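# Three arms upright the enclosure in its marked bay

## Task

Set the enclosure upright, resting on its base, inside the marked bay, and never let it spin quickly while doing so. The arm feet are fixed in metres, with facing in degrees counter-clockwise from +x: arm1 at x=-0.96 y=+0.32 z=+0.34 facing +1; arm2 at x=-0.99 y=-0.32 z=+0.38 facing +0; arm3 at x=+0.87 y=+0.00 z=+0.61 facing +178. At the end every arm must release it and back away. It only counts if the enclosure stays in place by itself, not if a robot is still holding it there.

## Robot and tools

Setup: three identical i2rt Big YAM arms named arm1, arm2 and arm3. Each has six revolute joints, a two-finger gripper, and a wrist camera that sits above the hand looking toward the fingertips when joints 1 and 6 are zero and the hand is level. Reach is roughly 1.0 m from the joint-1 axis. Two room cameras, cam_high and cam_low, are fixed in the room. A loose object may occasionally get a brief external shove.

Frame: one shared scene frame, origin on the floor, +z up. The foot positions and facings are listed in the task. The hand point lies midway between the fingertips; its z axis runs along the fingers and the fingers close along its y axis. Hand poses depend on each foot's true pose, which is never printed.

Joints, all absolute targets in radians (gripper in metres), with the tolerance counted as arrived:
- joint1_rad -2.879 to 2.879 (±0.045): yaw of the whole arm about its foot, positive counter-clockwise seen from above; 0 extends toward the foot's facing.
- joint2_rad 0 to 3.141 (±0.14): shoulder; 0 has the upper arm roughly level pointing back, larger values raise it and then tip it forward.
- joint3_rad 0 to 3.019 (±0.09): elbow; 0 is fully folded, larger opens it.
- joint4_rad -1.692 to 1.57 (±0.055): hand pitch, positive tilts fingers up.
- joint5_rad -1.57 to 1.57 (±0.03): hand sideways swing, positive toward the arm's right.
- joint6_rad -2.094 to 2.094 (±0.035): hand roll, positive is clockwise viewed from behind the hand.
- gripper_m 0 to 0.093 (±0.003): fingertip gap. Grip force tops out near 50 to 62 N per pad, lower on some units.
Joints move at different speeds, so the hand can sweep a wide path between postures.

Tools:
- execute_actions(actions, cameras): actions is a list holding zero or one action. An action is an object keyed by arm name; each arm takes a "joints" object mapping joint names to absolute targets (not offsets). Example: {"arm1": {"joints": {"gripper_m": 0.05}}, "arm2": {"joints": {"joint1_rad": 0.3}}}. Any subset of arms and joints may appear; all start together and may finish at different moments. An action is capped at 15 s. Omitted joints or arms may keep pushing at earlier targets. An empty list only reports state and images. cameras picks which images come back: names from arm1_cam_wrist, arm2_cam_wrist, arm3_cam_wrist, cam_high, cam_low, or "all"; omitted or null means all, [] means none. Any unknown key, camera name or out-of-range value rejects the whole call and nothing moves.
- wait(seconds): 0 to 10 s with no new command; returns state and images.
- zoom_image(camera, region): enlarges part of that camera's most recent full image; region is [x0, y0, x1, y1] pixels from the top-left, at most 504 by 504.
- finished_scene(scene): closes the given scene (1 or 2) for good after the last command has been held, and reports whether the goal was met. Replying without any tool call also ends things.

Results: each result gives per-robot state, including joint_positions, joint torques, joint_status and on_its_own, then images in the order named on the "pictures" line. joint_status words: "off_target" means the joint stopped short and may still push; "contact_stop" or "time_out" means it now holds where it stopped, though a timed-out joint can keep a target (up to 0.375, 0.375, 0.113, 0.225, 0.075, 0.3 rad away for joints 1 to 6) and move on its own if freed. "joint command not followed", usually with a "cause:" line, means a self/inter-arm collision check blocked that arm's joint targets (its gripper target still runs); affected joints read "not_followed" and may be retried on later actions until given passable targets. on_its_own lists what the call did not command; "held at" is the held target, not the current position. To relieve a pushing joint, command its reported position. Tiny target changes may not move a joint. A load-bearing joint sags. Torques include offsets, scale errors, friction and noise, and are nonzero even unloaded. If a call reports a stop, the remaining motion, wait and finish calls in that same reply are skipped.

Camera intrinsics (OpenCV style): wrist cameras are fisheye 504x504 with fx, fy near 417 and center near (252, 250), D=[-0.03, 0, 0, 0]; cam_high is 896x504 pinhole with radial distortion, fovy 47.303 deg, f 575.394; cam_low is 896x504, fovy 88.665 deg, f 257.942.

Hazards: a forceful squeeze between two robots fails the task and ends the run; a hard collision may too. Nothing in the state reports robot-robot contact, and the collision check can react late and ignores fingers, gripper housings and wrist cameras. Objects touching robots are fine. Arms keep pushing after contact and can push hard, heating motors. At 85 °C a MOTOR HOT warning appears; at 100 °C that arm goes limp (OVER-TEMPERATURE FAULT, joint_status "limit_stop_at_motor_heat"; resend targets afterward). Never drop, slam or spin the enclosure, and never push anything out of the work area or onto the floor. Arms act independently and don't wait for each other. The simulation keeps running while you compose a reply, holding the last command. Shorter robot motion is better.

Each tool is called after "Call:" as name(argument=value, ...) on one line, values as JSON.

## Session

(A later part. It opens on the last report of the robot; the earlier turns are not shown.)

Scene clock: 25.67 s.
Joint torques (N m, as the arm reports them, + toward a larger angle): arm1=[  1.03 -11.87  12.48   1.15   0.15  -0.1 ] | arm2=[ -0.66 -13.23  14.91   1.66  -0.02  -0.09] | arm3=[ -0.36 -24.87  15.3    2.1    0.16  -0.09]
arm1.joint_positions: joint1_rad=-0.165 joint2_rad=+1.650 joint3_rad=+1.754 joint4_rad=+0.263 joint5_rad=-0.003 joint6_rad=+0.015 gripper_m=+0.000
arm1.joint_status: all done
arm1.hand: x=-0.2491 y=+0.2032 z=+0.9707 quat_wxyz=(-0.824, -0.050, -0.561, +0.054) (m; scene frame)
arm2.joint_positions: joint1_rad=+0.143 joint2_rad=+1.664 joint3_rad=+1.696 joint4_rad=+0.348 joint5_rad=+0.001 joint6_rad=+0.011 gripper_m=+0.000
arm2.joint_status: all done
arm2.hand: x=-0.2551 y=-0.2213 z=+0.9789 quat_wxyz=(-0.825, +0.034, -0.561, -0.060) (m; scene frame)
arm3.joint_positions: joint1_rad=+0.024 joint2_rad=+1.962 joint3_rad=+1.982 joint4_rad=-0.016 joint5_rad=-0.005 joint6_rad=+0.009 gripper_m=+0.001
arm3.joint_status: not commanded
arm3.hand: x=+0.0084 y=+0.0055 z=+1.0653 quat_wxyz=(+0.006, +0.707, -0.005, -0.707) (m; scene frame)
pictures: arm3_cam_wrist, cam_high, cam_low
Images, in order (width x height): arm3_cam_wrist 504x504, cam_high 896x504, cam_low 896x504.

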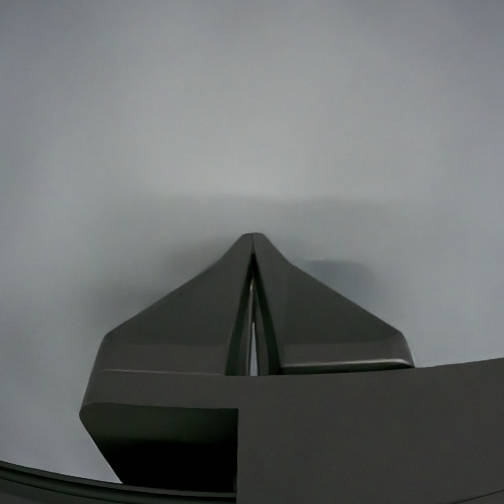

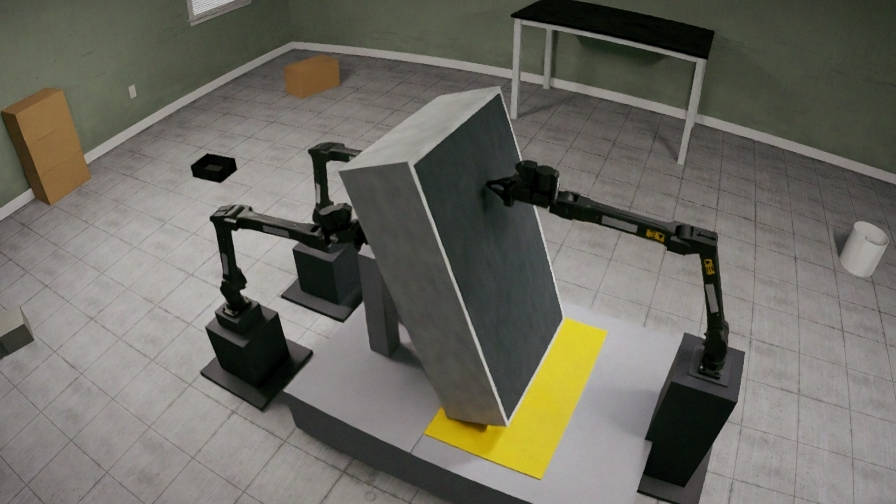

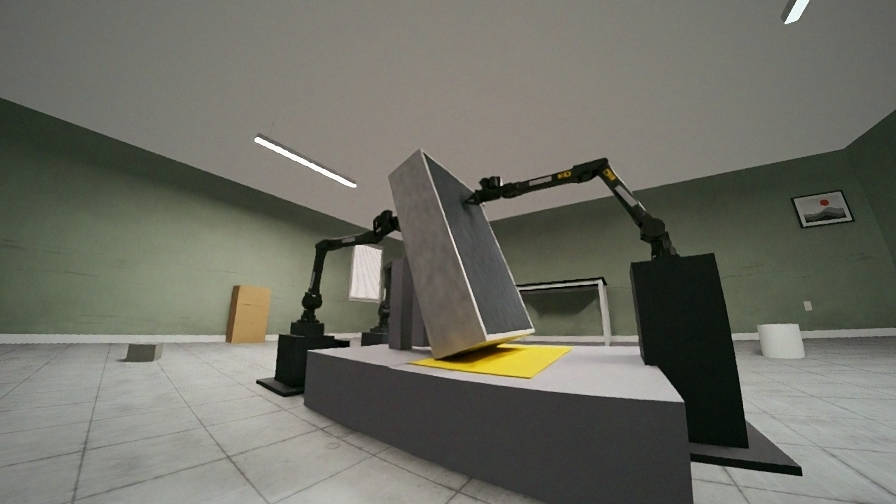

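Call:
execute_actions(actions=[{"arm1":{"joints":{"joint1_rad":-0.16,"joint2_rad":1.755,"joint3_rad":1.985,"joint4_rad":0.2}},"arm2":{"joints":{"joint1_rad":0.137,"joint2_rad":1.775,"joint3_rad":1.89,"joint4_rad":0.31}},"arm3":{"joints":{"joint2_rad":1.86,"joint3_rad":1.855,"joint4_rad":0.03}}}], cameras=["cam_high","cam_low"])

Scene clock: 29.77 s.
Joint torques (N m, as the arm reports them, + toward a larger angle): arm1=[  1.36 -12.78  12.39   1.13   0.16  -0.1 ] | arm2=[ -0.6  -14.99  14.92   1.76   0.02  -0.09] | arm3=[ -0.44 -21.27  11.16   2.14   0.16  -0.14]
arm1.joint_positions: joint1_rad=-0.165 joint2_rad=+1.747 joint3_rad=+1.919 joint4_rad=+0.204 joint5_rad=-0.003 joint6_rad=+0.015 gripper_m=+0.000
arm1.joint_status: all done
arm1.hand: x=-0.2185 y=+0.1983 z=+0.9877 quat_wxyz=(-0.827, -0.050, -0.558, +0.054) (m; scene frame)
arm2.joint_positions: joint1_rad=+0.140 joint2_rad=+1.753 joint3_rad=+1.818 joint4_rad=+0.311 joint5_rad=+0.001 joint6_rad=+0.011 gripper_m=+0.000
arm2.joint_status: all done
arm2.hand: x=-0.2231 y=-0.2190 z=+0.9803 quat_wxyz=(-0.824, +0.034, -0.562, -0.059) (m; scene frame)
arm3.joint_positions: joint1_rad=+0.024 joint2_rad=+1.852 joint3_rad=+1.856 joint4_rad=+0.014 joint5_rad=-0.005 joint6_rad=+0.009 gripper_m=+0.001
arm3.joint_status: all done
arm3.hand: x=+0.0451 y=+0.0056 z=+1.0832 quat_wxyz=(+0.006, +0.702, -0.005, -0.712) (m; scene frame)
pictures: cam_high, cam_low
Images, in order (width x height): cam_high 896x504, cam_low 896x504.

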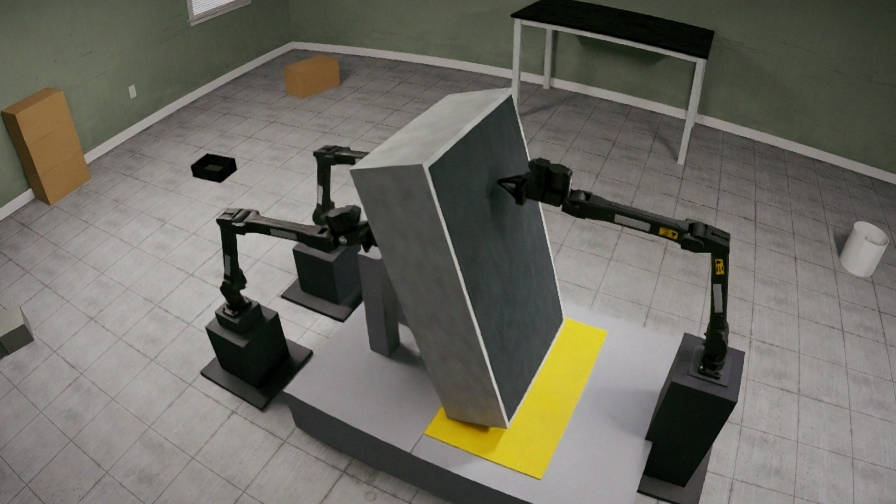

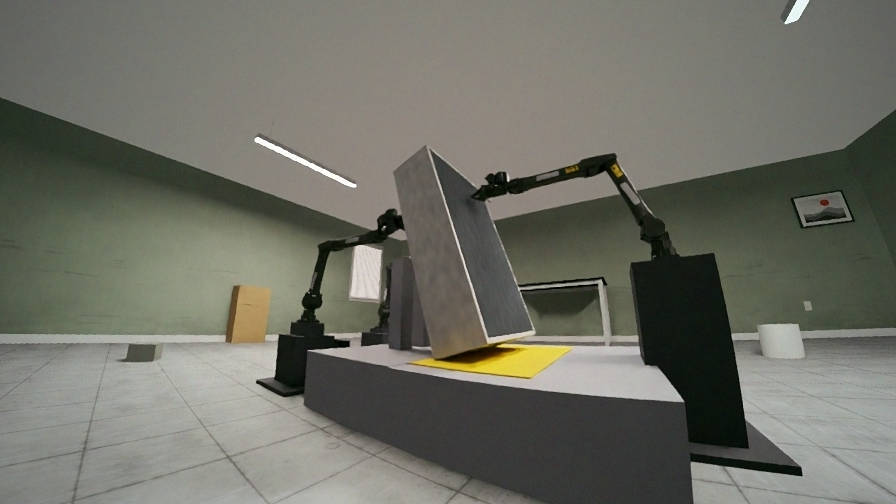

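Call:
execute_actions(actions=[{"arm1":{"joints":{"joint1_rad":-0.155,"joint2_rad":1.86,"joint3_rad":2.11,"joint4_rad":0.175}},"arm2":{"joints":{"joint1_rad":0.135,"joint2_rad":1.878,"joint3_rad":2.035,"joint4_rad":0.27}},"arm3":{"joints":{"joint2_rad":1.795,"joint3_rad":1.735,"joint4_rad":0.07}}}], cameras=["cam_high","cam_low"])

Scene clock: 31.30 s.
Joint torques (N m, as the arm reports them, + toward a larger angle): arm1=[  1.59 -14.42  12.13   1.18   0.16  -0.1 ] | arm2=[ -0.2  -15.91  15.26   1.23  -0.07  -0.1 ] | arm3=[ -0.02 -18.21  11.82   2.1    0.16  -0.16]
arm1.joint_positions: joint1_rad=-0.163 joint2_rad=+1.855 joint3_rad=+2.047 joint4_rad=+0.177 joint5_rad=-0.003 joint6_rad=+0.015 gripper_m=+0.000
arm1.joint_status: all done
arm1.hand: x=-0.1811 y=+0.1945 z=+0.9773 quat_wxyz=(-0.825, -0.049, -0.560, +0.053) (m; scene frame)
arm2.joint_positions: joint1_rad=+0.138 joint2_rad=+1.857 joint3_rad=+1.962 joint4_rad=+0.281 joint5_rad=+0.002 joint6_rad=+0.011 gripper_m=+0.000
arm2.joint_status: all done
arm2.hand: x=-0.1887 y=-0.2168 z=+0.9815 quat_wxyz=(-0.827, +0.032, -0.559, -0.058) (m; scene frame)
arm3.joint_positions: joint1_rad=+0.024 joint2_rad=+1.765 joint3_rad=+1.731 joint4_rad=+0.053 joint5_rad=-0.004 joint6_rad=+0.008 gripper_m=+0.001
arm3.joint_status: all done
arm3.hand: x=+0.0758 y=+0.0056 z=+1.0825 quat_wxyz=(+0.006, +0.702, -0.005, -0.712) (m; scene frame)
pictures: cam_high, cam_low
Images, in order (width x height): cam_high 896x504, cam_low 896x504.

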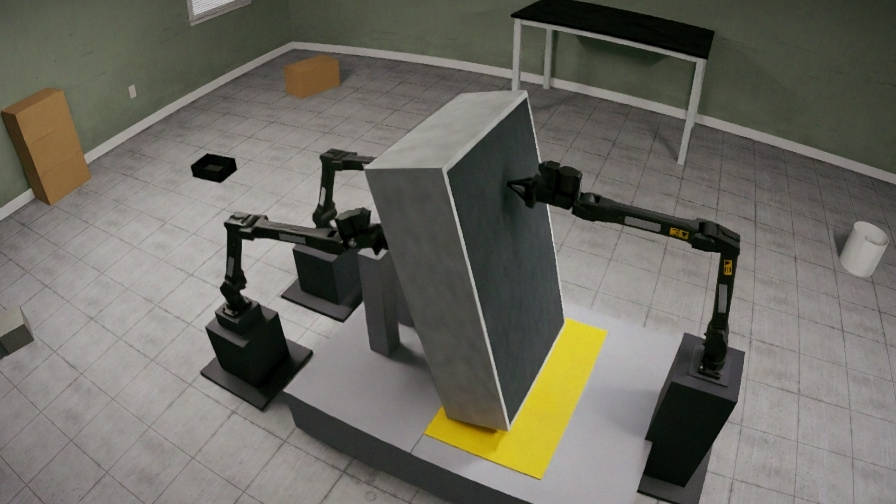

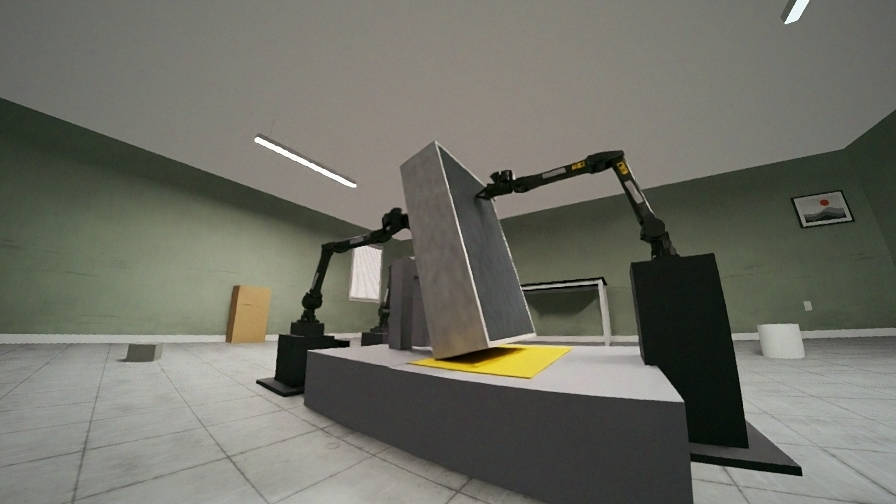

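Call:
execute_actions(actions=[{"arm1":{"joints":{"joint1_rad":-0.15,"joint2_rad":1.97,"joint3_rad":2.26,"joint4_rad":0.17}},"arm2":{"joints":{"joint1_rad":0.13,"joint2_rad":1.98,"joint3_rad":2.185,"joint4_rad":0.25}},"arm3":{"joints":{"joint2_rad":1.70,"joint3_rad":1.63,"joint4_rad":0.07}}}], cameras=["cam_high","cam_low"])

Scene clock: 32.97 s.
Joint torques (N m, as the arm reports them, + toward a larger angle): arm1=[  1.52 -15.27  12.21   1.13   0.16  -0.1 ] | arm2=[ -1.   -17.27  15.08   1.21  -0.07  -0.11] | arm3=[ -0.41 -14.62  12.37   1.8    0.14  -0.11]
arm1.joint_positions: joint1_rad=-0.157 joint2_rad=+1.962 joint3_rad=+2.195 joint4_rad=+0.173 joint5_rad=-0.003 joint6_rad=+0.015 gripper_m=+0.000
arm1.joint_status: all done
arm1.hand: x=-0.1517 y=+0.1947 z=+0.9808 quat_wxyz=(-0.835, -0.047, -0.545, +0.051) (m; scene frame)
arm2.joint_positions: joint1_rad=+0.136 joint2_rad=+1.959 joint3_rad=+2.111 joint4_rad=+0.262 joint5_rad=+0.002 joint6_rad=+0.010 gripper_m=+0.000
arm2.joint_status: all done
arm2.hand: x=-0.1595 y=-0.2142 z=+0.9863 quat_wxyz=(-0.835, +0.031, -0.547, -0.057) (m; scene frame)
arm3.joint_positions: joint1_rad=+0.025 joint2_rad=+1.659 joint3_rad=+1.616 joint4_rad=+0.059 joint5_rad=-0.004 joint6_rad=+0.008 gripper_m=+0.001
arm3.joint_status: all done
arm3.hand: x=+0.1147 y=+0.0046 z=+1.0915 quat_wxyz=(+0.006, +0.703, -0.005, -0.711) (m; scene frame)
pictures: cam_high, cam_low
Images, in order (width x height): cam_high 896x504, cam_low 896x504.

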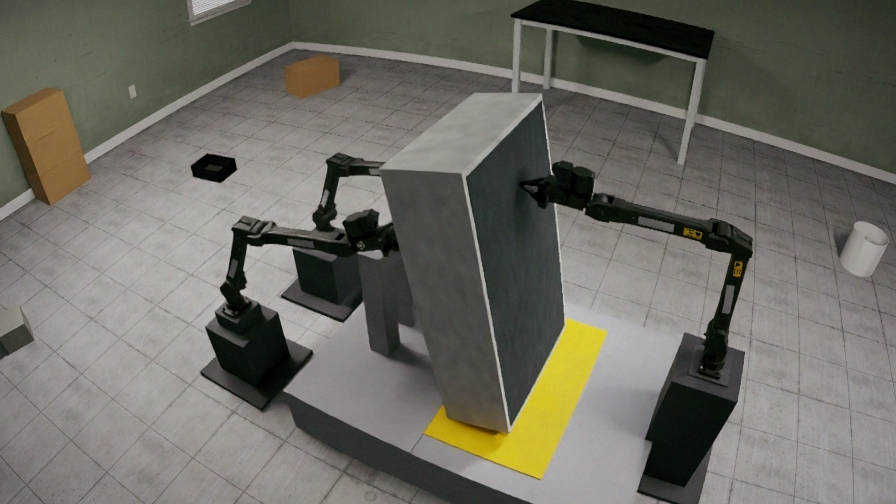

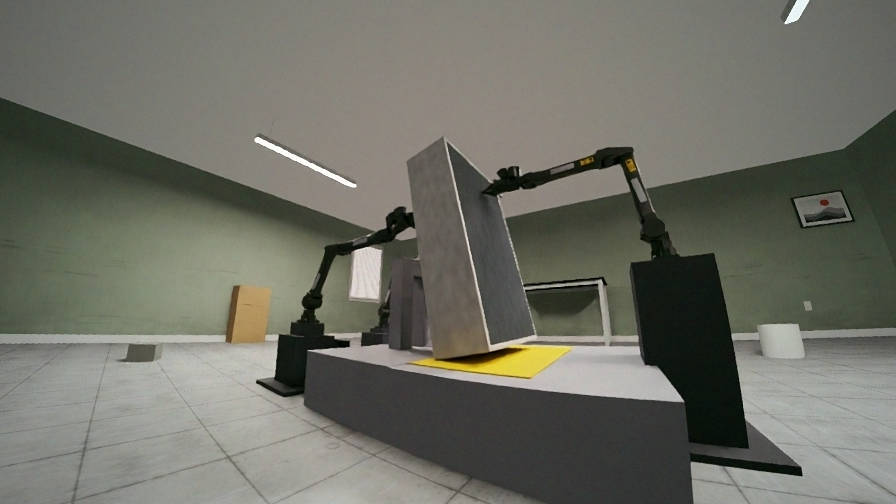

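Call:
execute_actions(actions=[{"arm3":{"joints":{"joint2_rad":1.63,"joint3_rad":1.52,"joint4_rad":0.08}}}], cameras=["cam_high","cam_low"])

Scene clock: 34.23 s.
Joint torques (N m, as the arm reports them, + toward a larger angle): arm1=[  1.55 -15.28  12.2    1.12   0.16  -0.1 ] | arm2=[ -0.88 -17.05  15.03   1.23  -0.07  -0.11] | arm3=[  0.04 -10.87  14.13   2.02   0.11  -0.17]
arm1.joint_positions: joint1_rad=-0.157 joint2_rad=+1.962 joint3_rad=+2.195 joint4_rad=+0.173 joint5_rad=-0.003 joint6_rad=+0.015 gripper_m=+0.000
arm1.joint_status: not commanded
arm1.hand: x=-0.1517 y=+0.1947 z=+0.9808 quat_wxyz=(-0.835, -0.047, -0.545, +0.051) (m; scene frame)
arm2.joint_positions: joint1_rad=+0.136 joint2_rad=+1.959 joint3_rad=+2.111 joint4_rad=+0.262 joint5_rad=+0.002 joint6_rad=+0.010 gripper_m=+0.000
arm2.joint_status: not commanded
arm2.hand: x=-0.1595 y=-0.2142 z=+0.9863 quat_wxyz=(-0.835, +0.031, -0.547, -0.057) (m; scene frame)
arm3.joint_positions: joint1_rad=+0.026 joint2_rad=+1.566 joint3_rad=+1.488 joint4_rad=+0.068 joint5_rad=-0.004 joint6_rad=+0.008 gripper_m=+0.001
arm3.joint_status: all done
arm3.hand: x=+0.1505 y=+0.0040 z=+1.0798 quat_wxyz=(+0.007, +0.712, -0.004, -0.702) (m; scene frame)
pictures: cam_high, cam_low
Images, in order (width x height): cam_high 896x504, cam_low 896x504.

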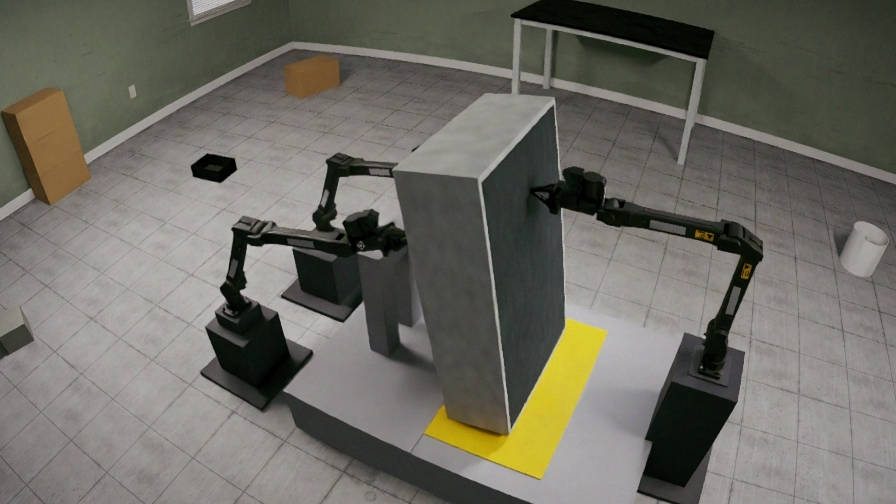

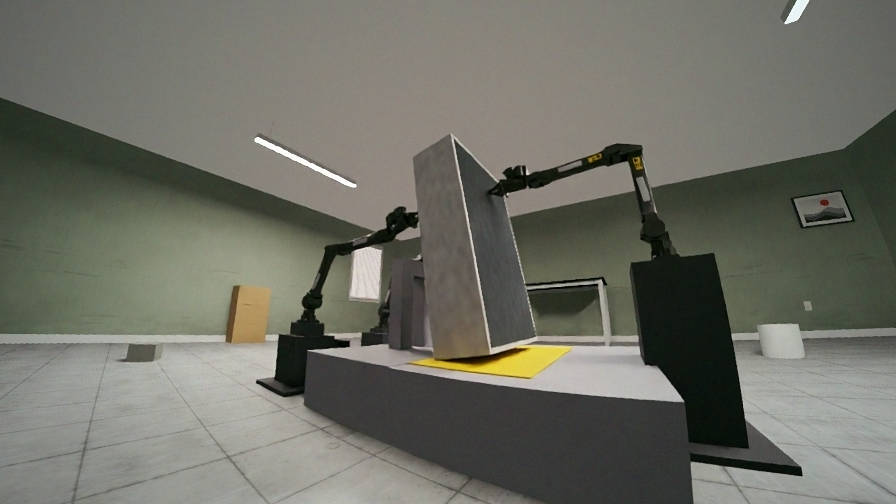

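Call:
execute_actions(actions=[{"arm3":{"joints":{"joint2_rad":1.56,"joint3_rad":1.415,"joint4_rad":0.115}}}], cameras=["cam_low"])

Scene clock: 35.57 s.
Joint torques (N m, as the arm reports them, + toward a larger angle): arm1=[  1.53 -15.31  12.21   1.13   0.16  -0.1 ] | arm2=[ -0.79 -17.04  15.04   1.23  -0.06  -0.1 ] | arm3=[-0.02 -8.88 15.31  2.14  0.19 -0.1 ]
arm1.joint_positions: joint1_rad=-0.157 joint2_rad=+1.962 joint3_rad=+2.195 joint4_rad=+0.173 joint5_rad=-0.003 joint6_rad=+0.015 gripper_m=+0.000
arm1.joint_status: not commanded
arm1.hand: x=-0.1517 y=+0.1947 z=+0.9808 quat_wxyz=(-0.835, -0.047, -0.545, +0.051) (m; scene frame)
arm2.joint_positions: joint1_rad=+0.136 joint2_rad=+1.959 joint3_rad=+2.111 joint4_rad=+0.262 joint5_rad=+0.002 joint6_rad=+0.010 gripper_m=+0.000
arm2.joint_status: not commanded
arm2.hand: x=-0.1595 y=-0.2142 z=+0.9863 quat_wxyz=(-0.835, +0.031, -0.547, -0.057) (m; scene frame)
arm3.joint_positions: joint1_rad=+0.028 joint2_rad=+1.477 joint3_rad=+1.371 joint4_rad=+0.096 joint5_rad=-0.004 joint6_rad=+0.008 gripper_m=+0.001
arm3.joint_status: all done
arm3.hand: x=+0.1856 y=+0.0028 z=+1.0737 quat_wxyz=(+0.007, +0.712, -0.004, -0.702) (m; scene frame)
pictures: cam_low
Images, in order (width x height): cam_low 896x504.

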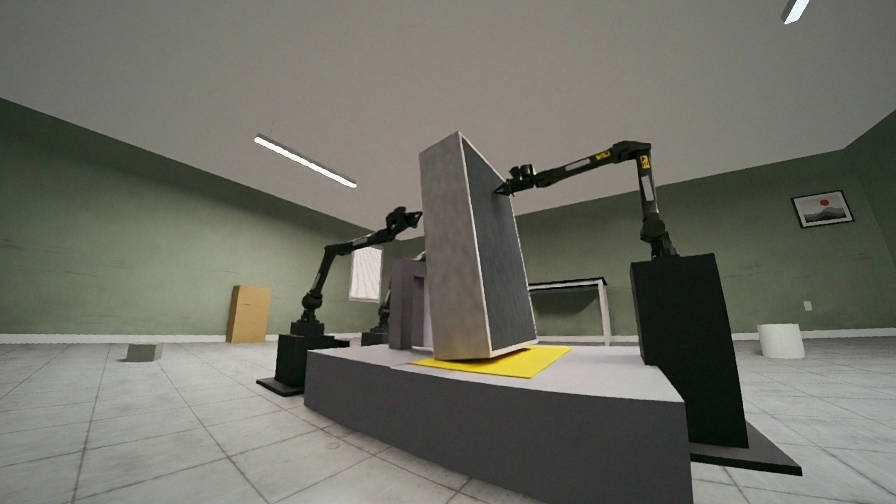

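Call:
execute_actions(actions=[{"arm3":{"joints":{"joint2_rad":1.485,"joint3_rad":1.31,"joint4_rad":0.145}}}], cameras=["cam_low"])

Scene clock: 36.77 s.
Joint torques (N m, as the arm reports them, + toward a larger angle): arm1=[  1.55 -15.29  12.21   1.11   0.16  -0.11] | arm2=[ -0.6  -16.88  15.01   1.28  -0.07  -0.11] | arm3=[-0.77 -4.87 16.23  2.51  0.12 -0.09]
arm1.joint_positions: joint1_rad=-0.157 joint2_rad=+1.962 joint3_rad=+2.195 joint4_rad=+0.173 joint5_rad=-0.003 joint6_rad=+0.015 gripper_m=+0.000
arm1.joint_status: not commanded
arm1.hand: x=-0.1517 y=+0.1947 z=+0.9808 quat_wxyz=(-0.835, -0.047, -0.545, +0.051) (m; scene frame)
arm2.joint_positions: joint1_rad=+0.136 joint2_rad=+1.959 joint3_rad=+2.111 joint4_rad=+0.262 joint5_rad=+0.002 joint6_rad=+0.010 gripper_m=+0.000
arm2.joint_status: not commanded
arm2.hand: x=-0.1595 y=-0.2142 z=+0.9863 quat_wxyz=(-0.835, +0.031, -0.547, -0.057) (m; scene frame)
arm3.joint_positions: joint1_rad=+0.029 joint2_rad=+1.381 joint3_rad=+1.251 joint4_rad=+0.119 joint5_rad=-0.004 joint6_rad=+0.008 gripper_m=+0.001
arm3.joint_status: all done
arm3.hand: x=+0.2235 y=+0.0018 z=+1.0657 quat_wxyz=(+0.008, +0.713, -0.003, -0.701) (m; scene frame)
pictures: cam_low
Images, in order (width x height): cam_low 896x504.

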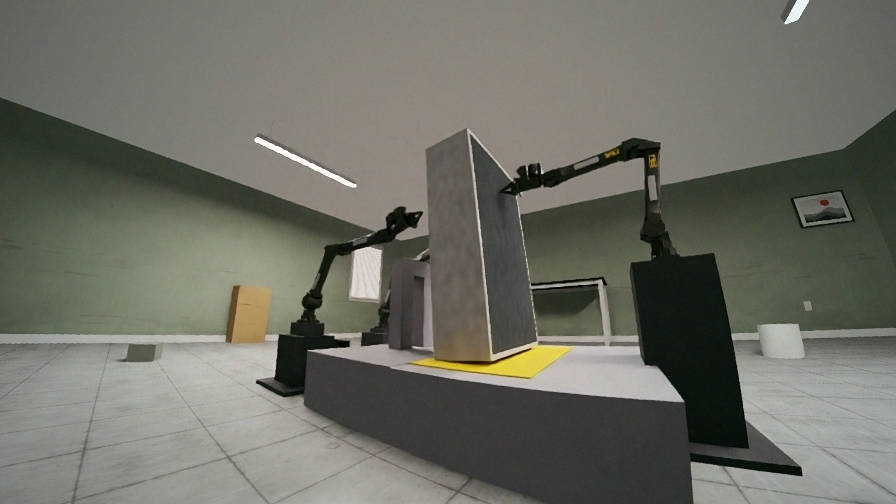

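Call:
execute_actions(actions=[{"arm3":{"joints":{"joint2_rad":1.435,"joint3_rad":1.23,"joint4_rad":0.17}}}], cameras=["cam_low"])

Scene clock: 37.97 s.
Joint torques (N m, as the arm reports them, + toward a larger angle): arm1=[  1.52 -15.3   12.21   1.11   0.17  -0.1 ] | arm2=[ -0.8  -17.2   15.05   1.17  -0.08  -0.12] | arm3=[-0.69 -1.46 16.21  3.29  0.18 -0.11]
arm1.joint_positions: joint1_rad=-0.157 joint2_rad=+1.962 joint3_rad=+2.195 joint4_rad=+0.173 joint5_rad=-0.003 joint6_rad=+0.015 gripper_m=+0.000
arm1.joint_status: not commanded
arm1.hand: x=-0.1517 y=+0.1947 z=+0.9808 quat_wxyz=(-0.835, -0.047, -0.545, +0.051) (m; scene frame)
arm2.joint_positions: joint1_rad=+0.136 joint2_rad=+1.959 joint3_rad=+2.111 joint4_rad=+0.262 joint5_rad=+0.002 joint6_rad=+0.010 gripper_m=+0.000
arm2.joint_status: not commanded
arm2.hand: x=-0.1595 y=-0.2142 z=+0.9863 quat_wxyz=(-0.835, +0.031, -0.547, -0.057) (m; scene frame)
arm3.joint_positions: joint1_rad=+0.030 joint2_rad=+1.320 joint3_rad=+1.175 joint4_rad=+0.135 joint5_rad=-0.004 joint6_rad=+0.008 gripper_m=+0.001
arm3.joint_status: all done
arm3.hand: x=+0.2476 y=+0.0011 z=+1.0592 quat_wxyz=(+0.008, +0.712, -0.003, -0.702) (m; scene frame)
pictures: cam_low
Images, in order (width x height): cam_low 896x504.

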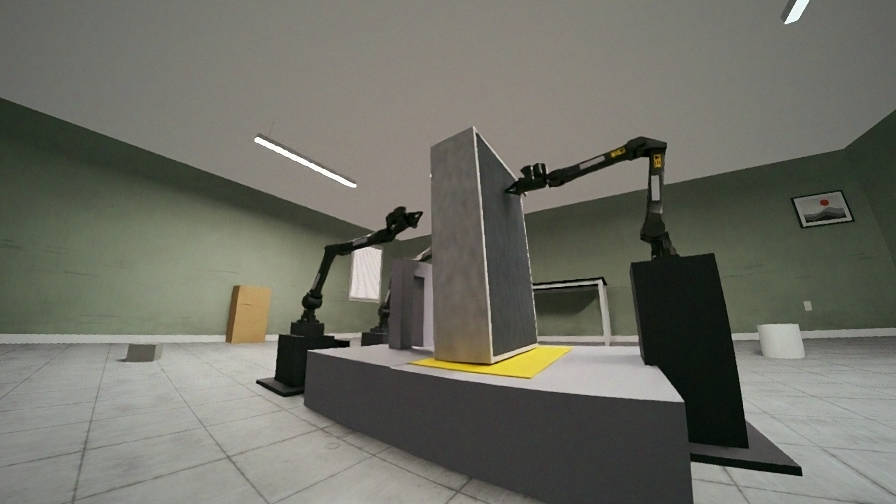

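Call:
execute_actions(actions=[{"arm3":{"joints":{"joint2_rad":1.39,"joint3_rad":1.165,"joint4_rad":0.18}}}], cameras=["cam_low"])

Call:
zoom_image(camera="cam_low", region=[400, 300, 600, 400])

Scene clock: 39.13 s.
Joint torques (N m, as the arm reports them, + toward a larger angle): arm1=[  1.52 -15.29  12.2    1.12   0.16  -0.1 ] | arm2=[ -0.72 -17.23  15.06   1.19  -0.07  -0.1 ] | arm3=[-0.95 -0.08 16.52  3.04  0.14 -0.14]
arm1.joint_positions: joint1_rad=-0.157 joint2_rad=+1.962 joint3_rad=+2.195 joint4_rad=+0.173 joint5_rad=-0.003 joint6_rad=+0.015 gripper_m=+0.000
arm1.joint_status: not commanded
arm1.hand: x=-0.1517 y=+0.1947 z=+0.9808 quat_wxyz=(-0.835, -0.047, -0.545, +0.051) (m; scene frame)
arm2.joint_positions: joint1_rad=+0.136 joint2_rad=+1.959 joint3_rad=+2.111 joint4_rad=+0.262 joint5_rad=+0.002 joint6_rad=+0.010 gripper_m=+0.000
arm2.joint_status: not commanded
arm2.hand: x=-0.1595 y=-0.2142 z=+0.9863 quat_wxyz=(-0.835, +0.031, -0.547, -0.057) (m; scene frame)
arm3.joint_positions: joint1_rad=+0.032 joint2_rad=+1.263 joint3_rad=+1.107 joint4_rad=+0.143 joint5_rad=-0.004 joint6_rad=+0.008 gripper_m=+0.001
arm3.joint_status: all done
arm3.hand: x=+0.2703 y=+0.0002 z=+1.0528 quat_wxyz=(+0.009, +0.713, -0.002, -0.701) (m; scene frame)
pictures: cam_low
Images, in order (width x height): cam_low 896x504.

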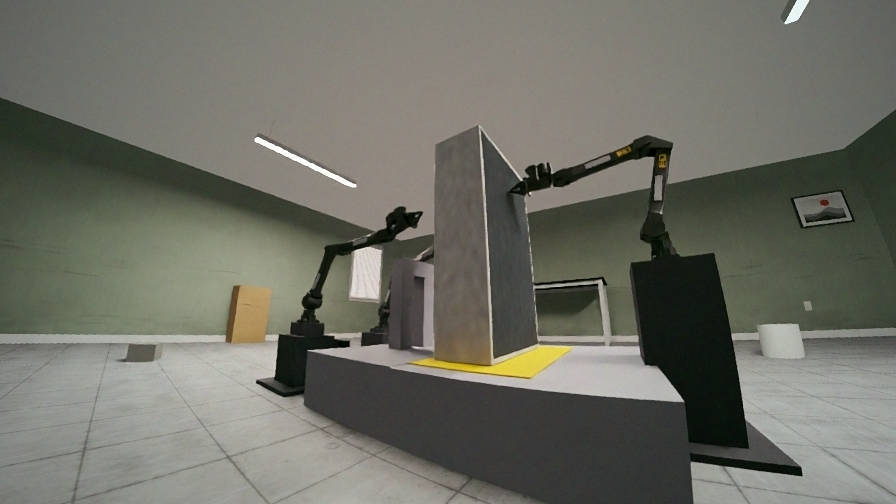

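Region (400, 300, 600, 400) of cam_low's 896x504 image, scaled by 2.520, with more detail than that image has.

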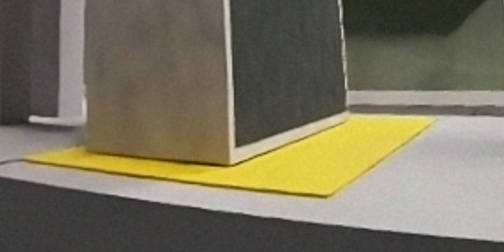

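Call:
execute_actions(actions=[{"arm3":{"joints":{"joint2_rad":1.35,"joint3_rad":1.11,"joint4_rad":0.19}}}], cameras=["cam_low"])

Scene clock: 40.13 s.
Joint torques (N m, as the arm reports them, + toward a larger angle): arm1=[  1.54 -15.28  12.2    1.12   0.16  -0.1 ] | arm2=[ -0.58 -17.22  15.08   1.18  -0.07  -0.1 ] | arm3=[-0.13 -2.87 14.95  2.5   0.16 -0.14]
arm1.joint_positions: joint1_rad=-0.157 joint2_rad=+1.962 joint3_rad=+2.195 joint4_rad=+0.173 joint5_rad=-0.003 joint6_rad=+0.015 gripper_m=+0.000
arm1.joint_status: not commanded
arm1.hand: x=-0.1517 y=+0.1947 z=+0.9808 quat_wxyz=(-0.835, -0.047, -0.545, +0.051) (m; scene frame)
arm2.joint_positions: joint1_rad=+0.136 joint2_rad=+1.959 joint3_rad=+2.111 joint4_rad=+0.262 joint5_rad=+0.002 joint6_rad=+0.010 gripper_m=+0.000
arm2.joint_status: not commanded
arm2.hand: x=-0.1595 y=-0.2142 z=+0.9863 quat_wxyz=(-0.835, +0.031, -0.547, -0.057) (m; scene frame)
arm3.joint_positions: joint1_rad=+0.032 joint2_rad=+1.236 joint3_rad=+1.070 joint4_rad=+0.164 joint5_rad=-0.005 joint6_rad=+0.007 gripper_m=+0.001
arm3.joint_status: all done
arm3.hand: x=+0.2810 y=+0.0000 z=+1.0496 quat_wxyz=(+0.009, +0.710, -0.002, -0.705) (m; scene frame)
pictures: cam_low
Images, in order (width x height): cam_low 896x504.

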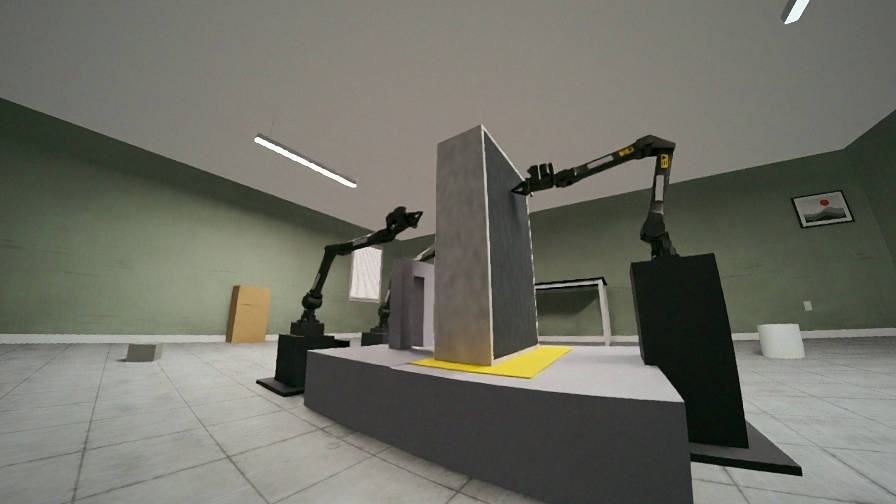

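Call:
execute_actions(actions=[{"arm1":{"joints":{"joint1_rad":0,"joint2_rad":0.8,"joint3_rad":1.3,"joint4_rad":-0.3}},"arm2":{"joints":{"joint1_rad":0,"joint2_rad":0.8,"joint3_rad":1.3,"joint4_rad":-0.3}},"arm3":{"joints":{"joint2_rad":0.5,"joint3_rad":0.8,"joint4_rad":0}}}], cameras=["cam_low","cam_high"])

Scene clock: 42.23 s.
Joint torques (N m, as the arm reports them, + toward a larger angle): arm1=[ 1.17  0.08  7.73  1.3   0.1  -0.1 ] | arm2=[-0.06 -1.84  8.47  1.41 -0.03 -0.11] | arm3=[-0.9   0.3  12.18  1.34  0.1  -0.11]
arm1.joint_positions: joint1_rad=-0.004 joint2_rad=+0.796 joint3_rad=+1.292 joint4_rad=-0.298 joint5_rad=-0.001 joint6_rad=+0.014 gripper_m=+0.000
arm1.joint_status: all done
arm1.hand: x=-0.5872 y=+0.3171 z=+1.0174 quat_wxyz=(-0.776, -0.005, -0.631, -0.012) (m; scene frame)
arm2.joint_positions: joint1_rad=-0.003 joint2_rad=+0.789 joint3_rad=+1.308 joint4_rad=-0.288 joint5_rad=+0.001 joint6_rad=+0.010 gripper_m=+0.000
arm2.joint_status: all done
arm2.hand: x=-0.6088 y=-0.3245 z=+1.0681 quat_wxyz=(-0.783, -0.007, -0.622, +0.001) (m; scene frame)
arm3.joint_positions: joint1_rad=+0.032 joint2_rad=+0.496 joint3_rad=+0.783 joint4_rad=-0.001 joint5_rad=-0.005 joint6_rad=+0.007 gripper_m=+0.001
arm3.joint_status: all done
arm3.hand: x=+0.5417 y=+0.0020 z=+1.1526 quat_wxyz=(+0.008, +0.601, -0.002, -0.800) (m; scene frame)
pictures: cam_high, cam_low
Images, in order (width x height): cam_high 896x504, cam_low 896x504.

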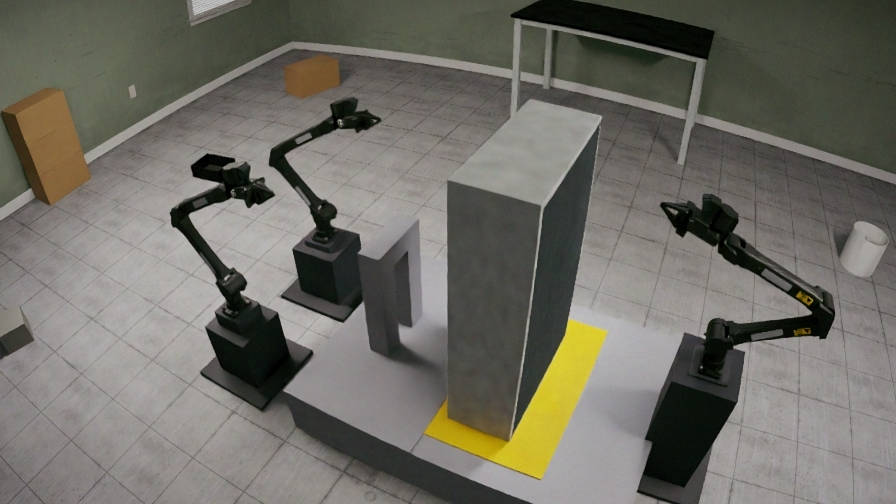

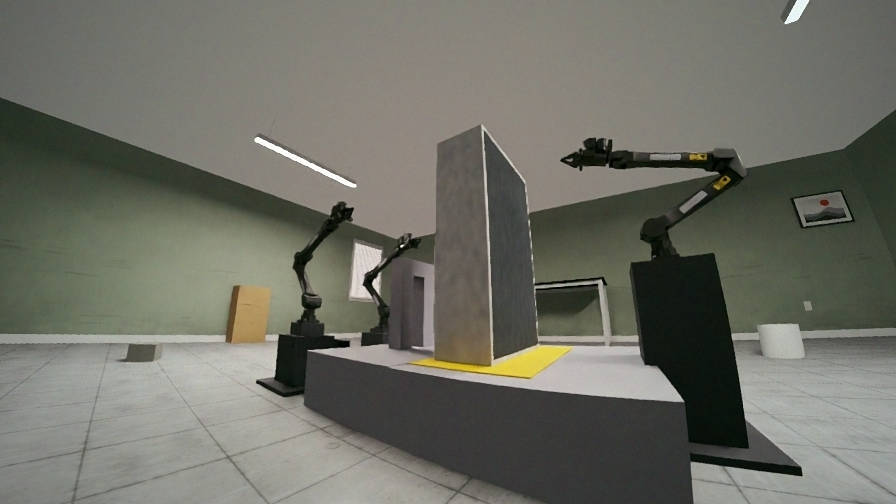

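Call:
finished_scene(scene=1)

The scene is finished: the task was done.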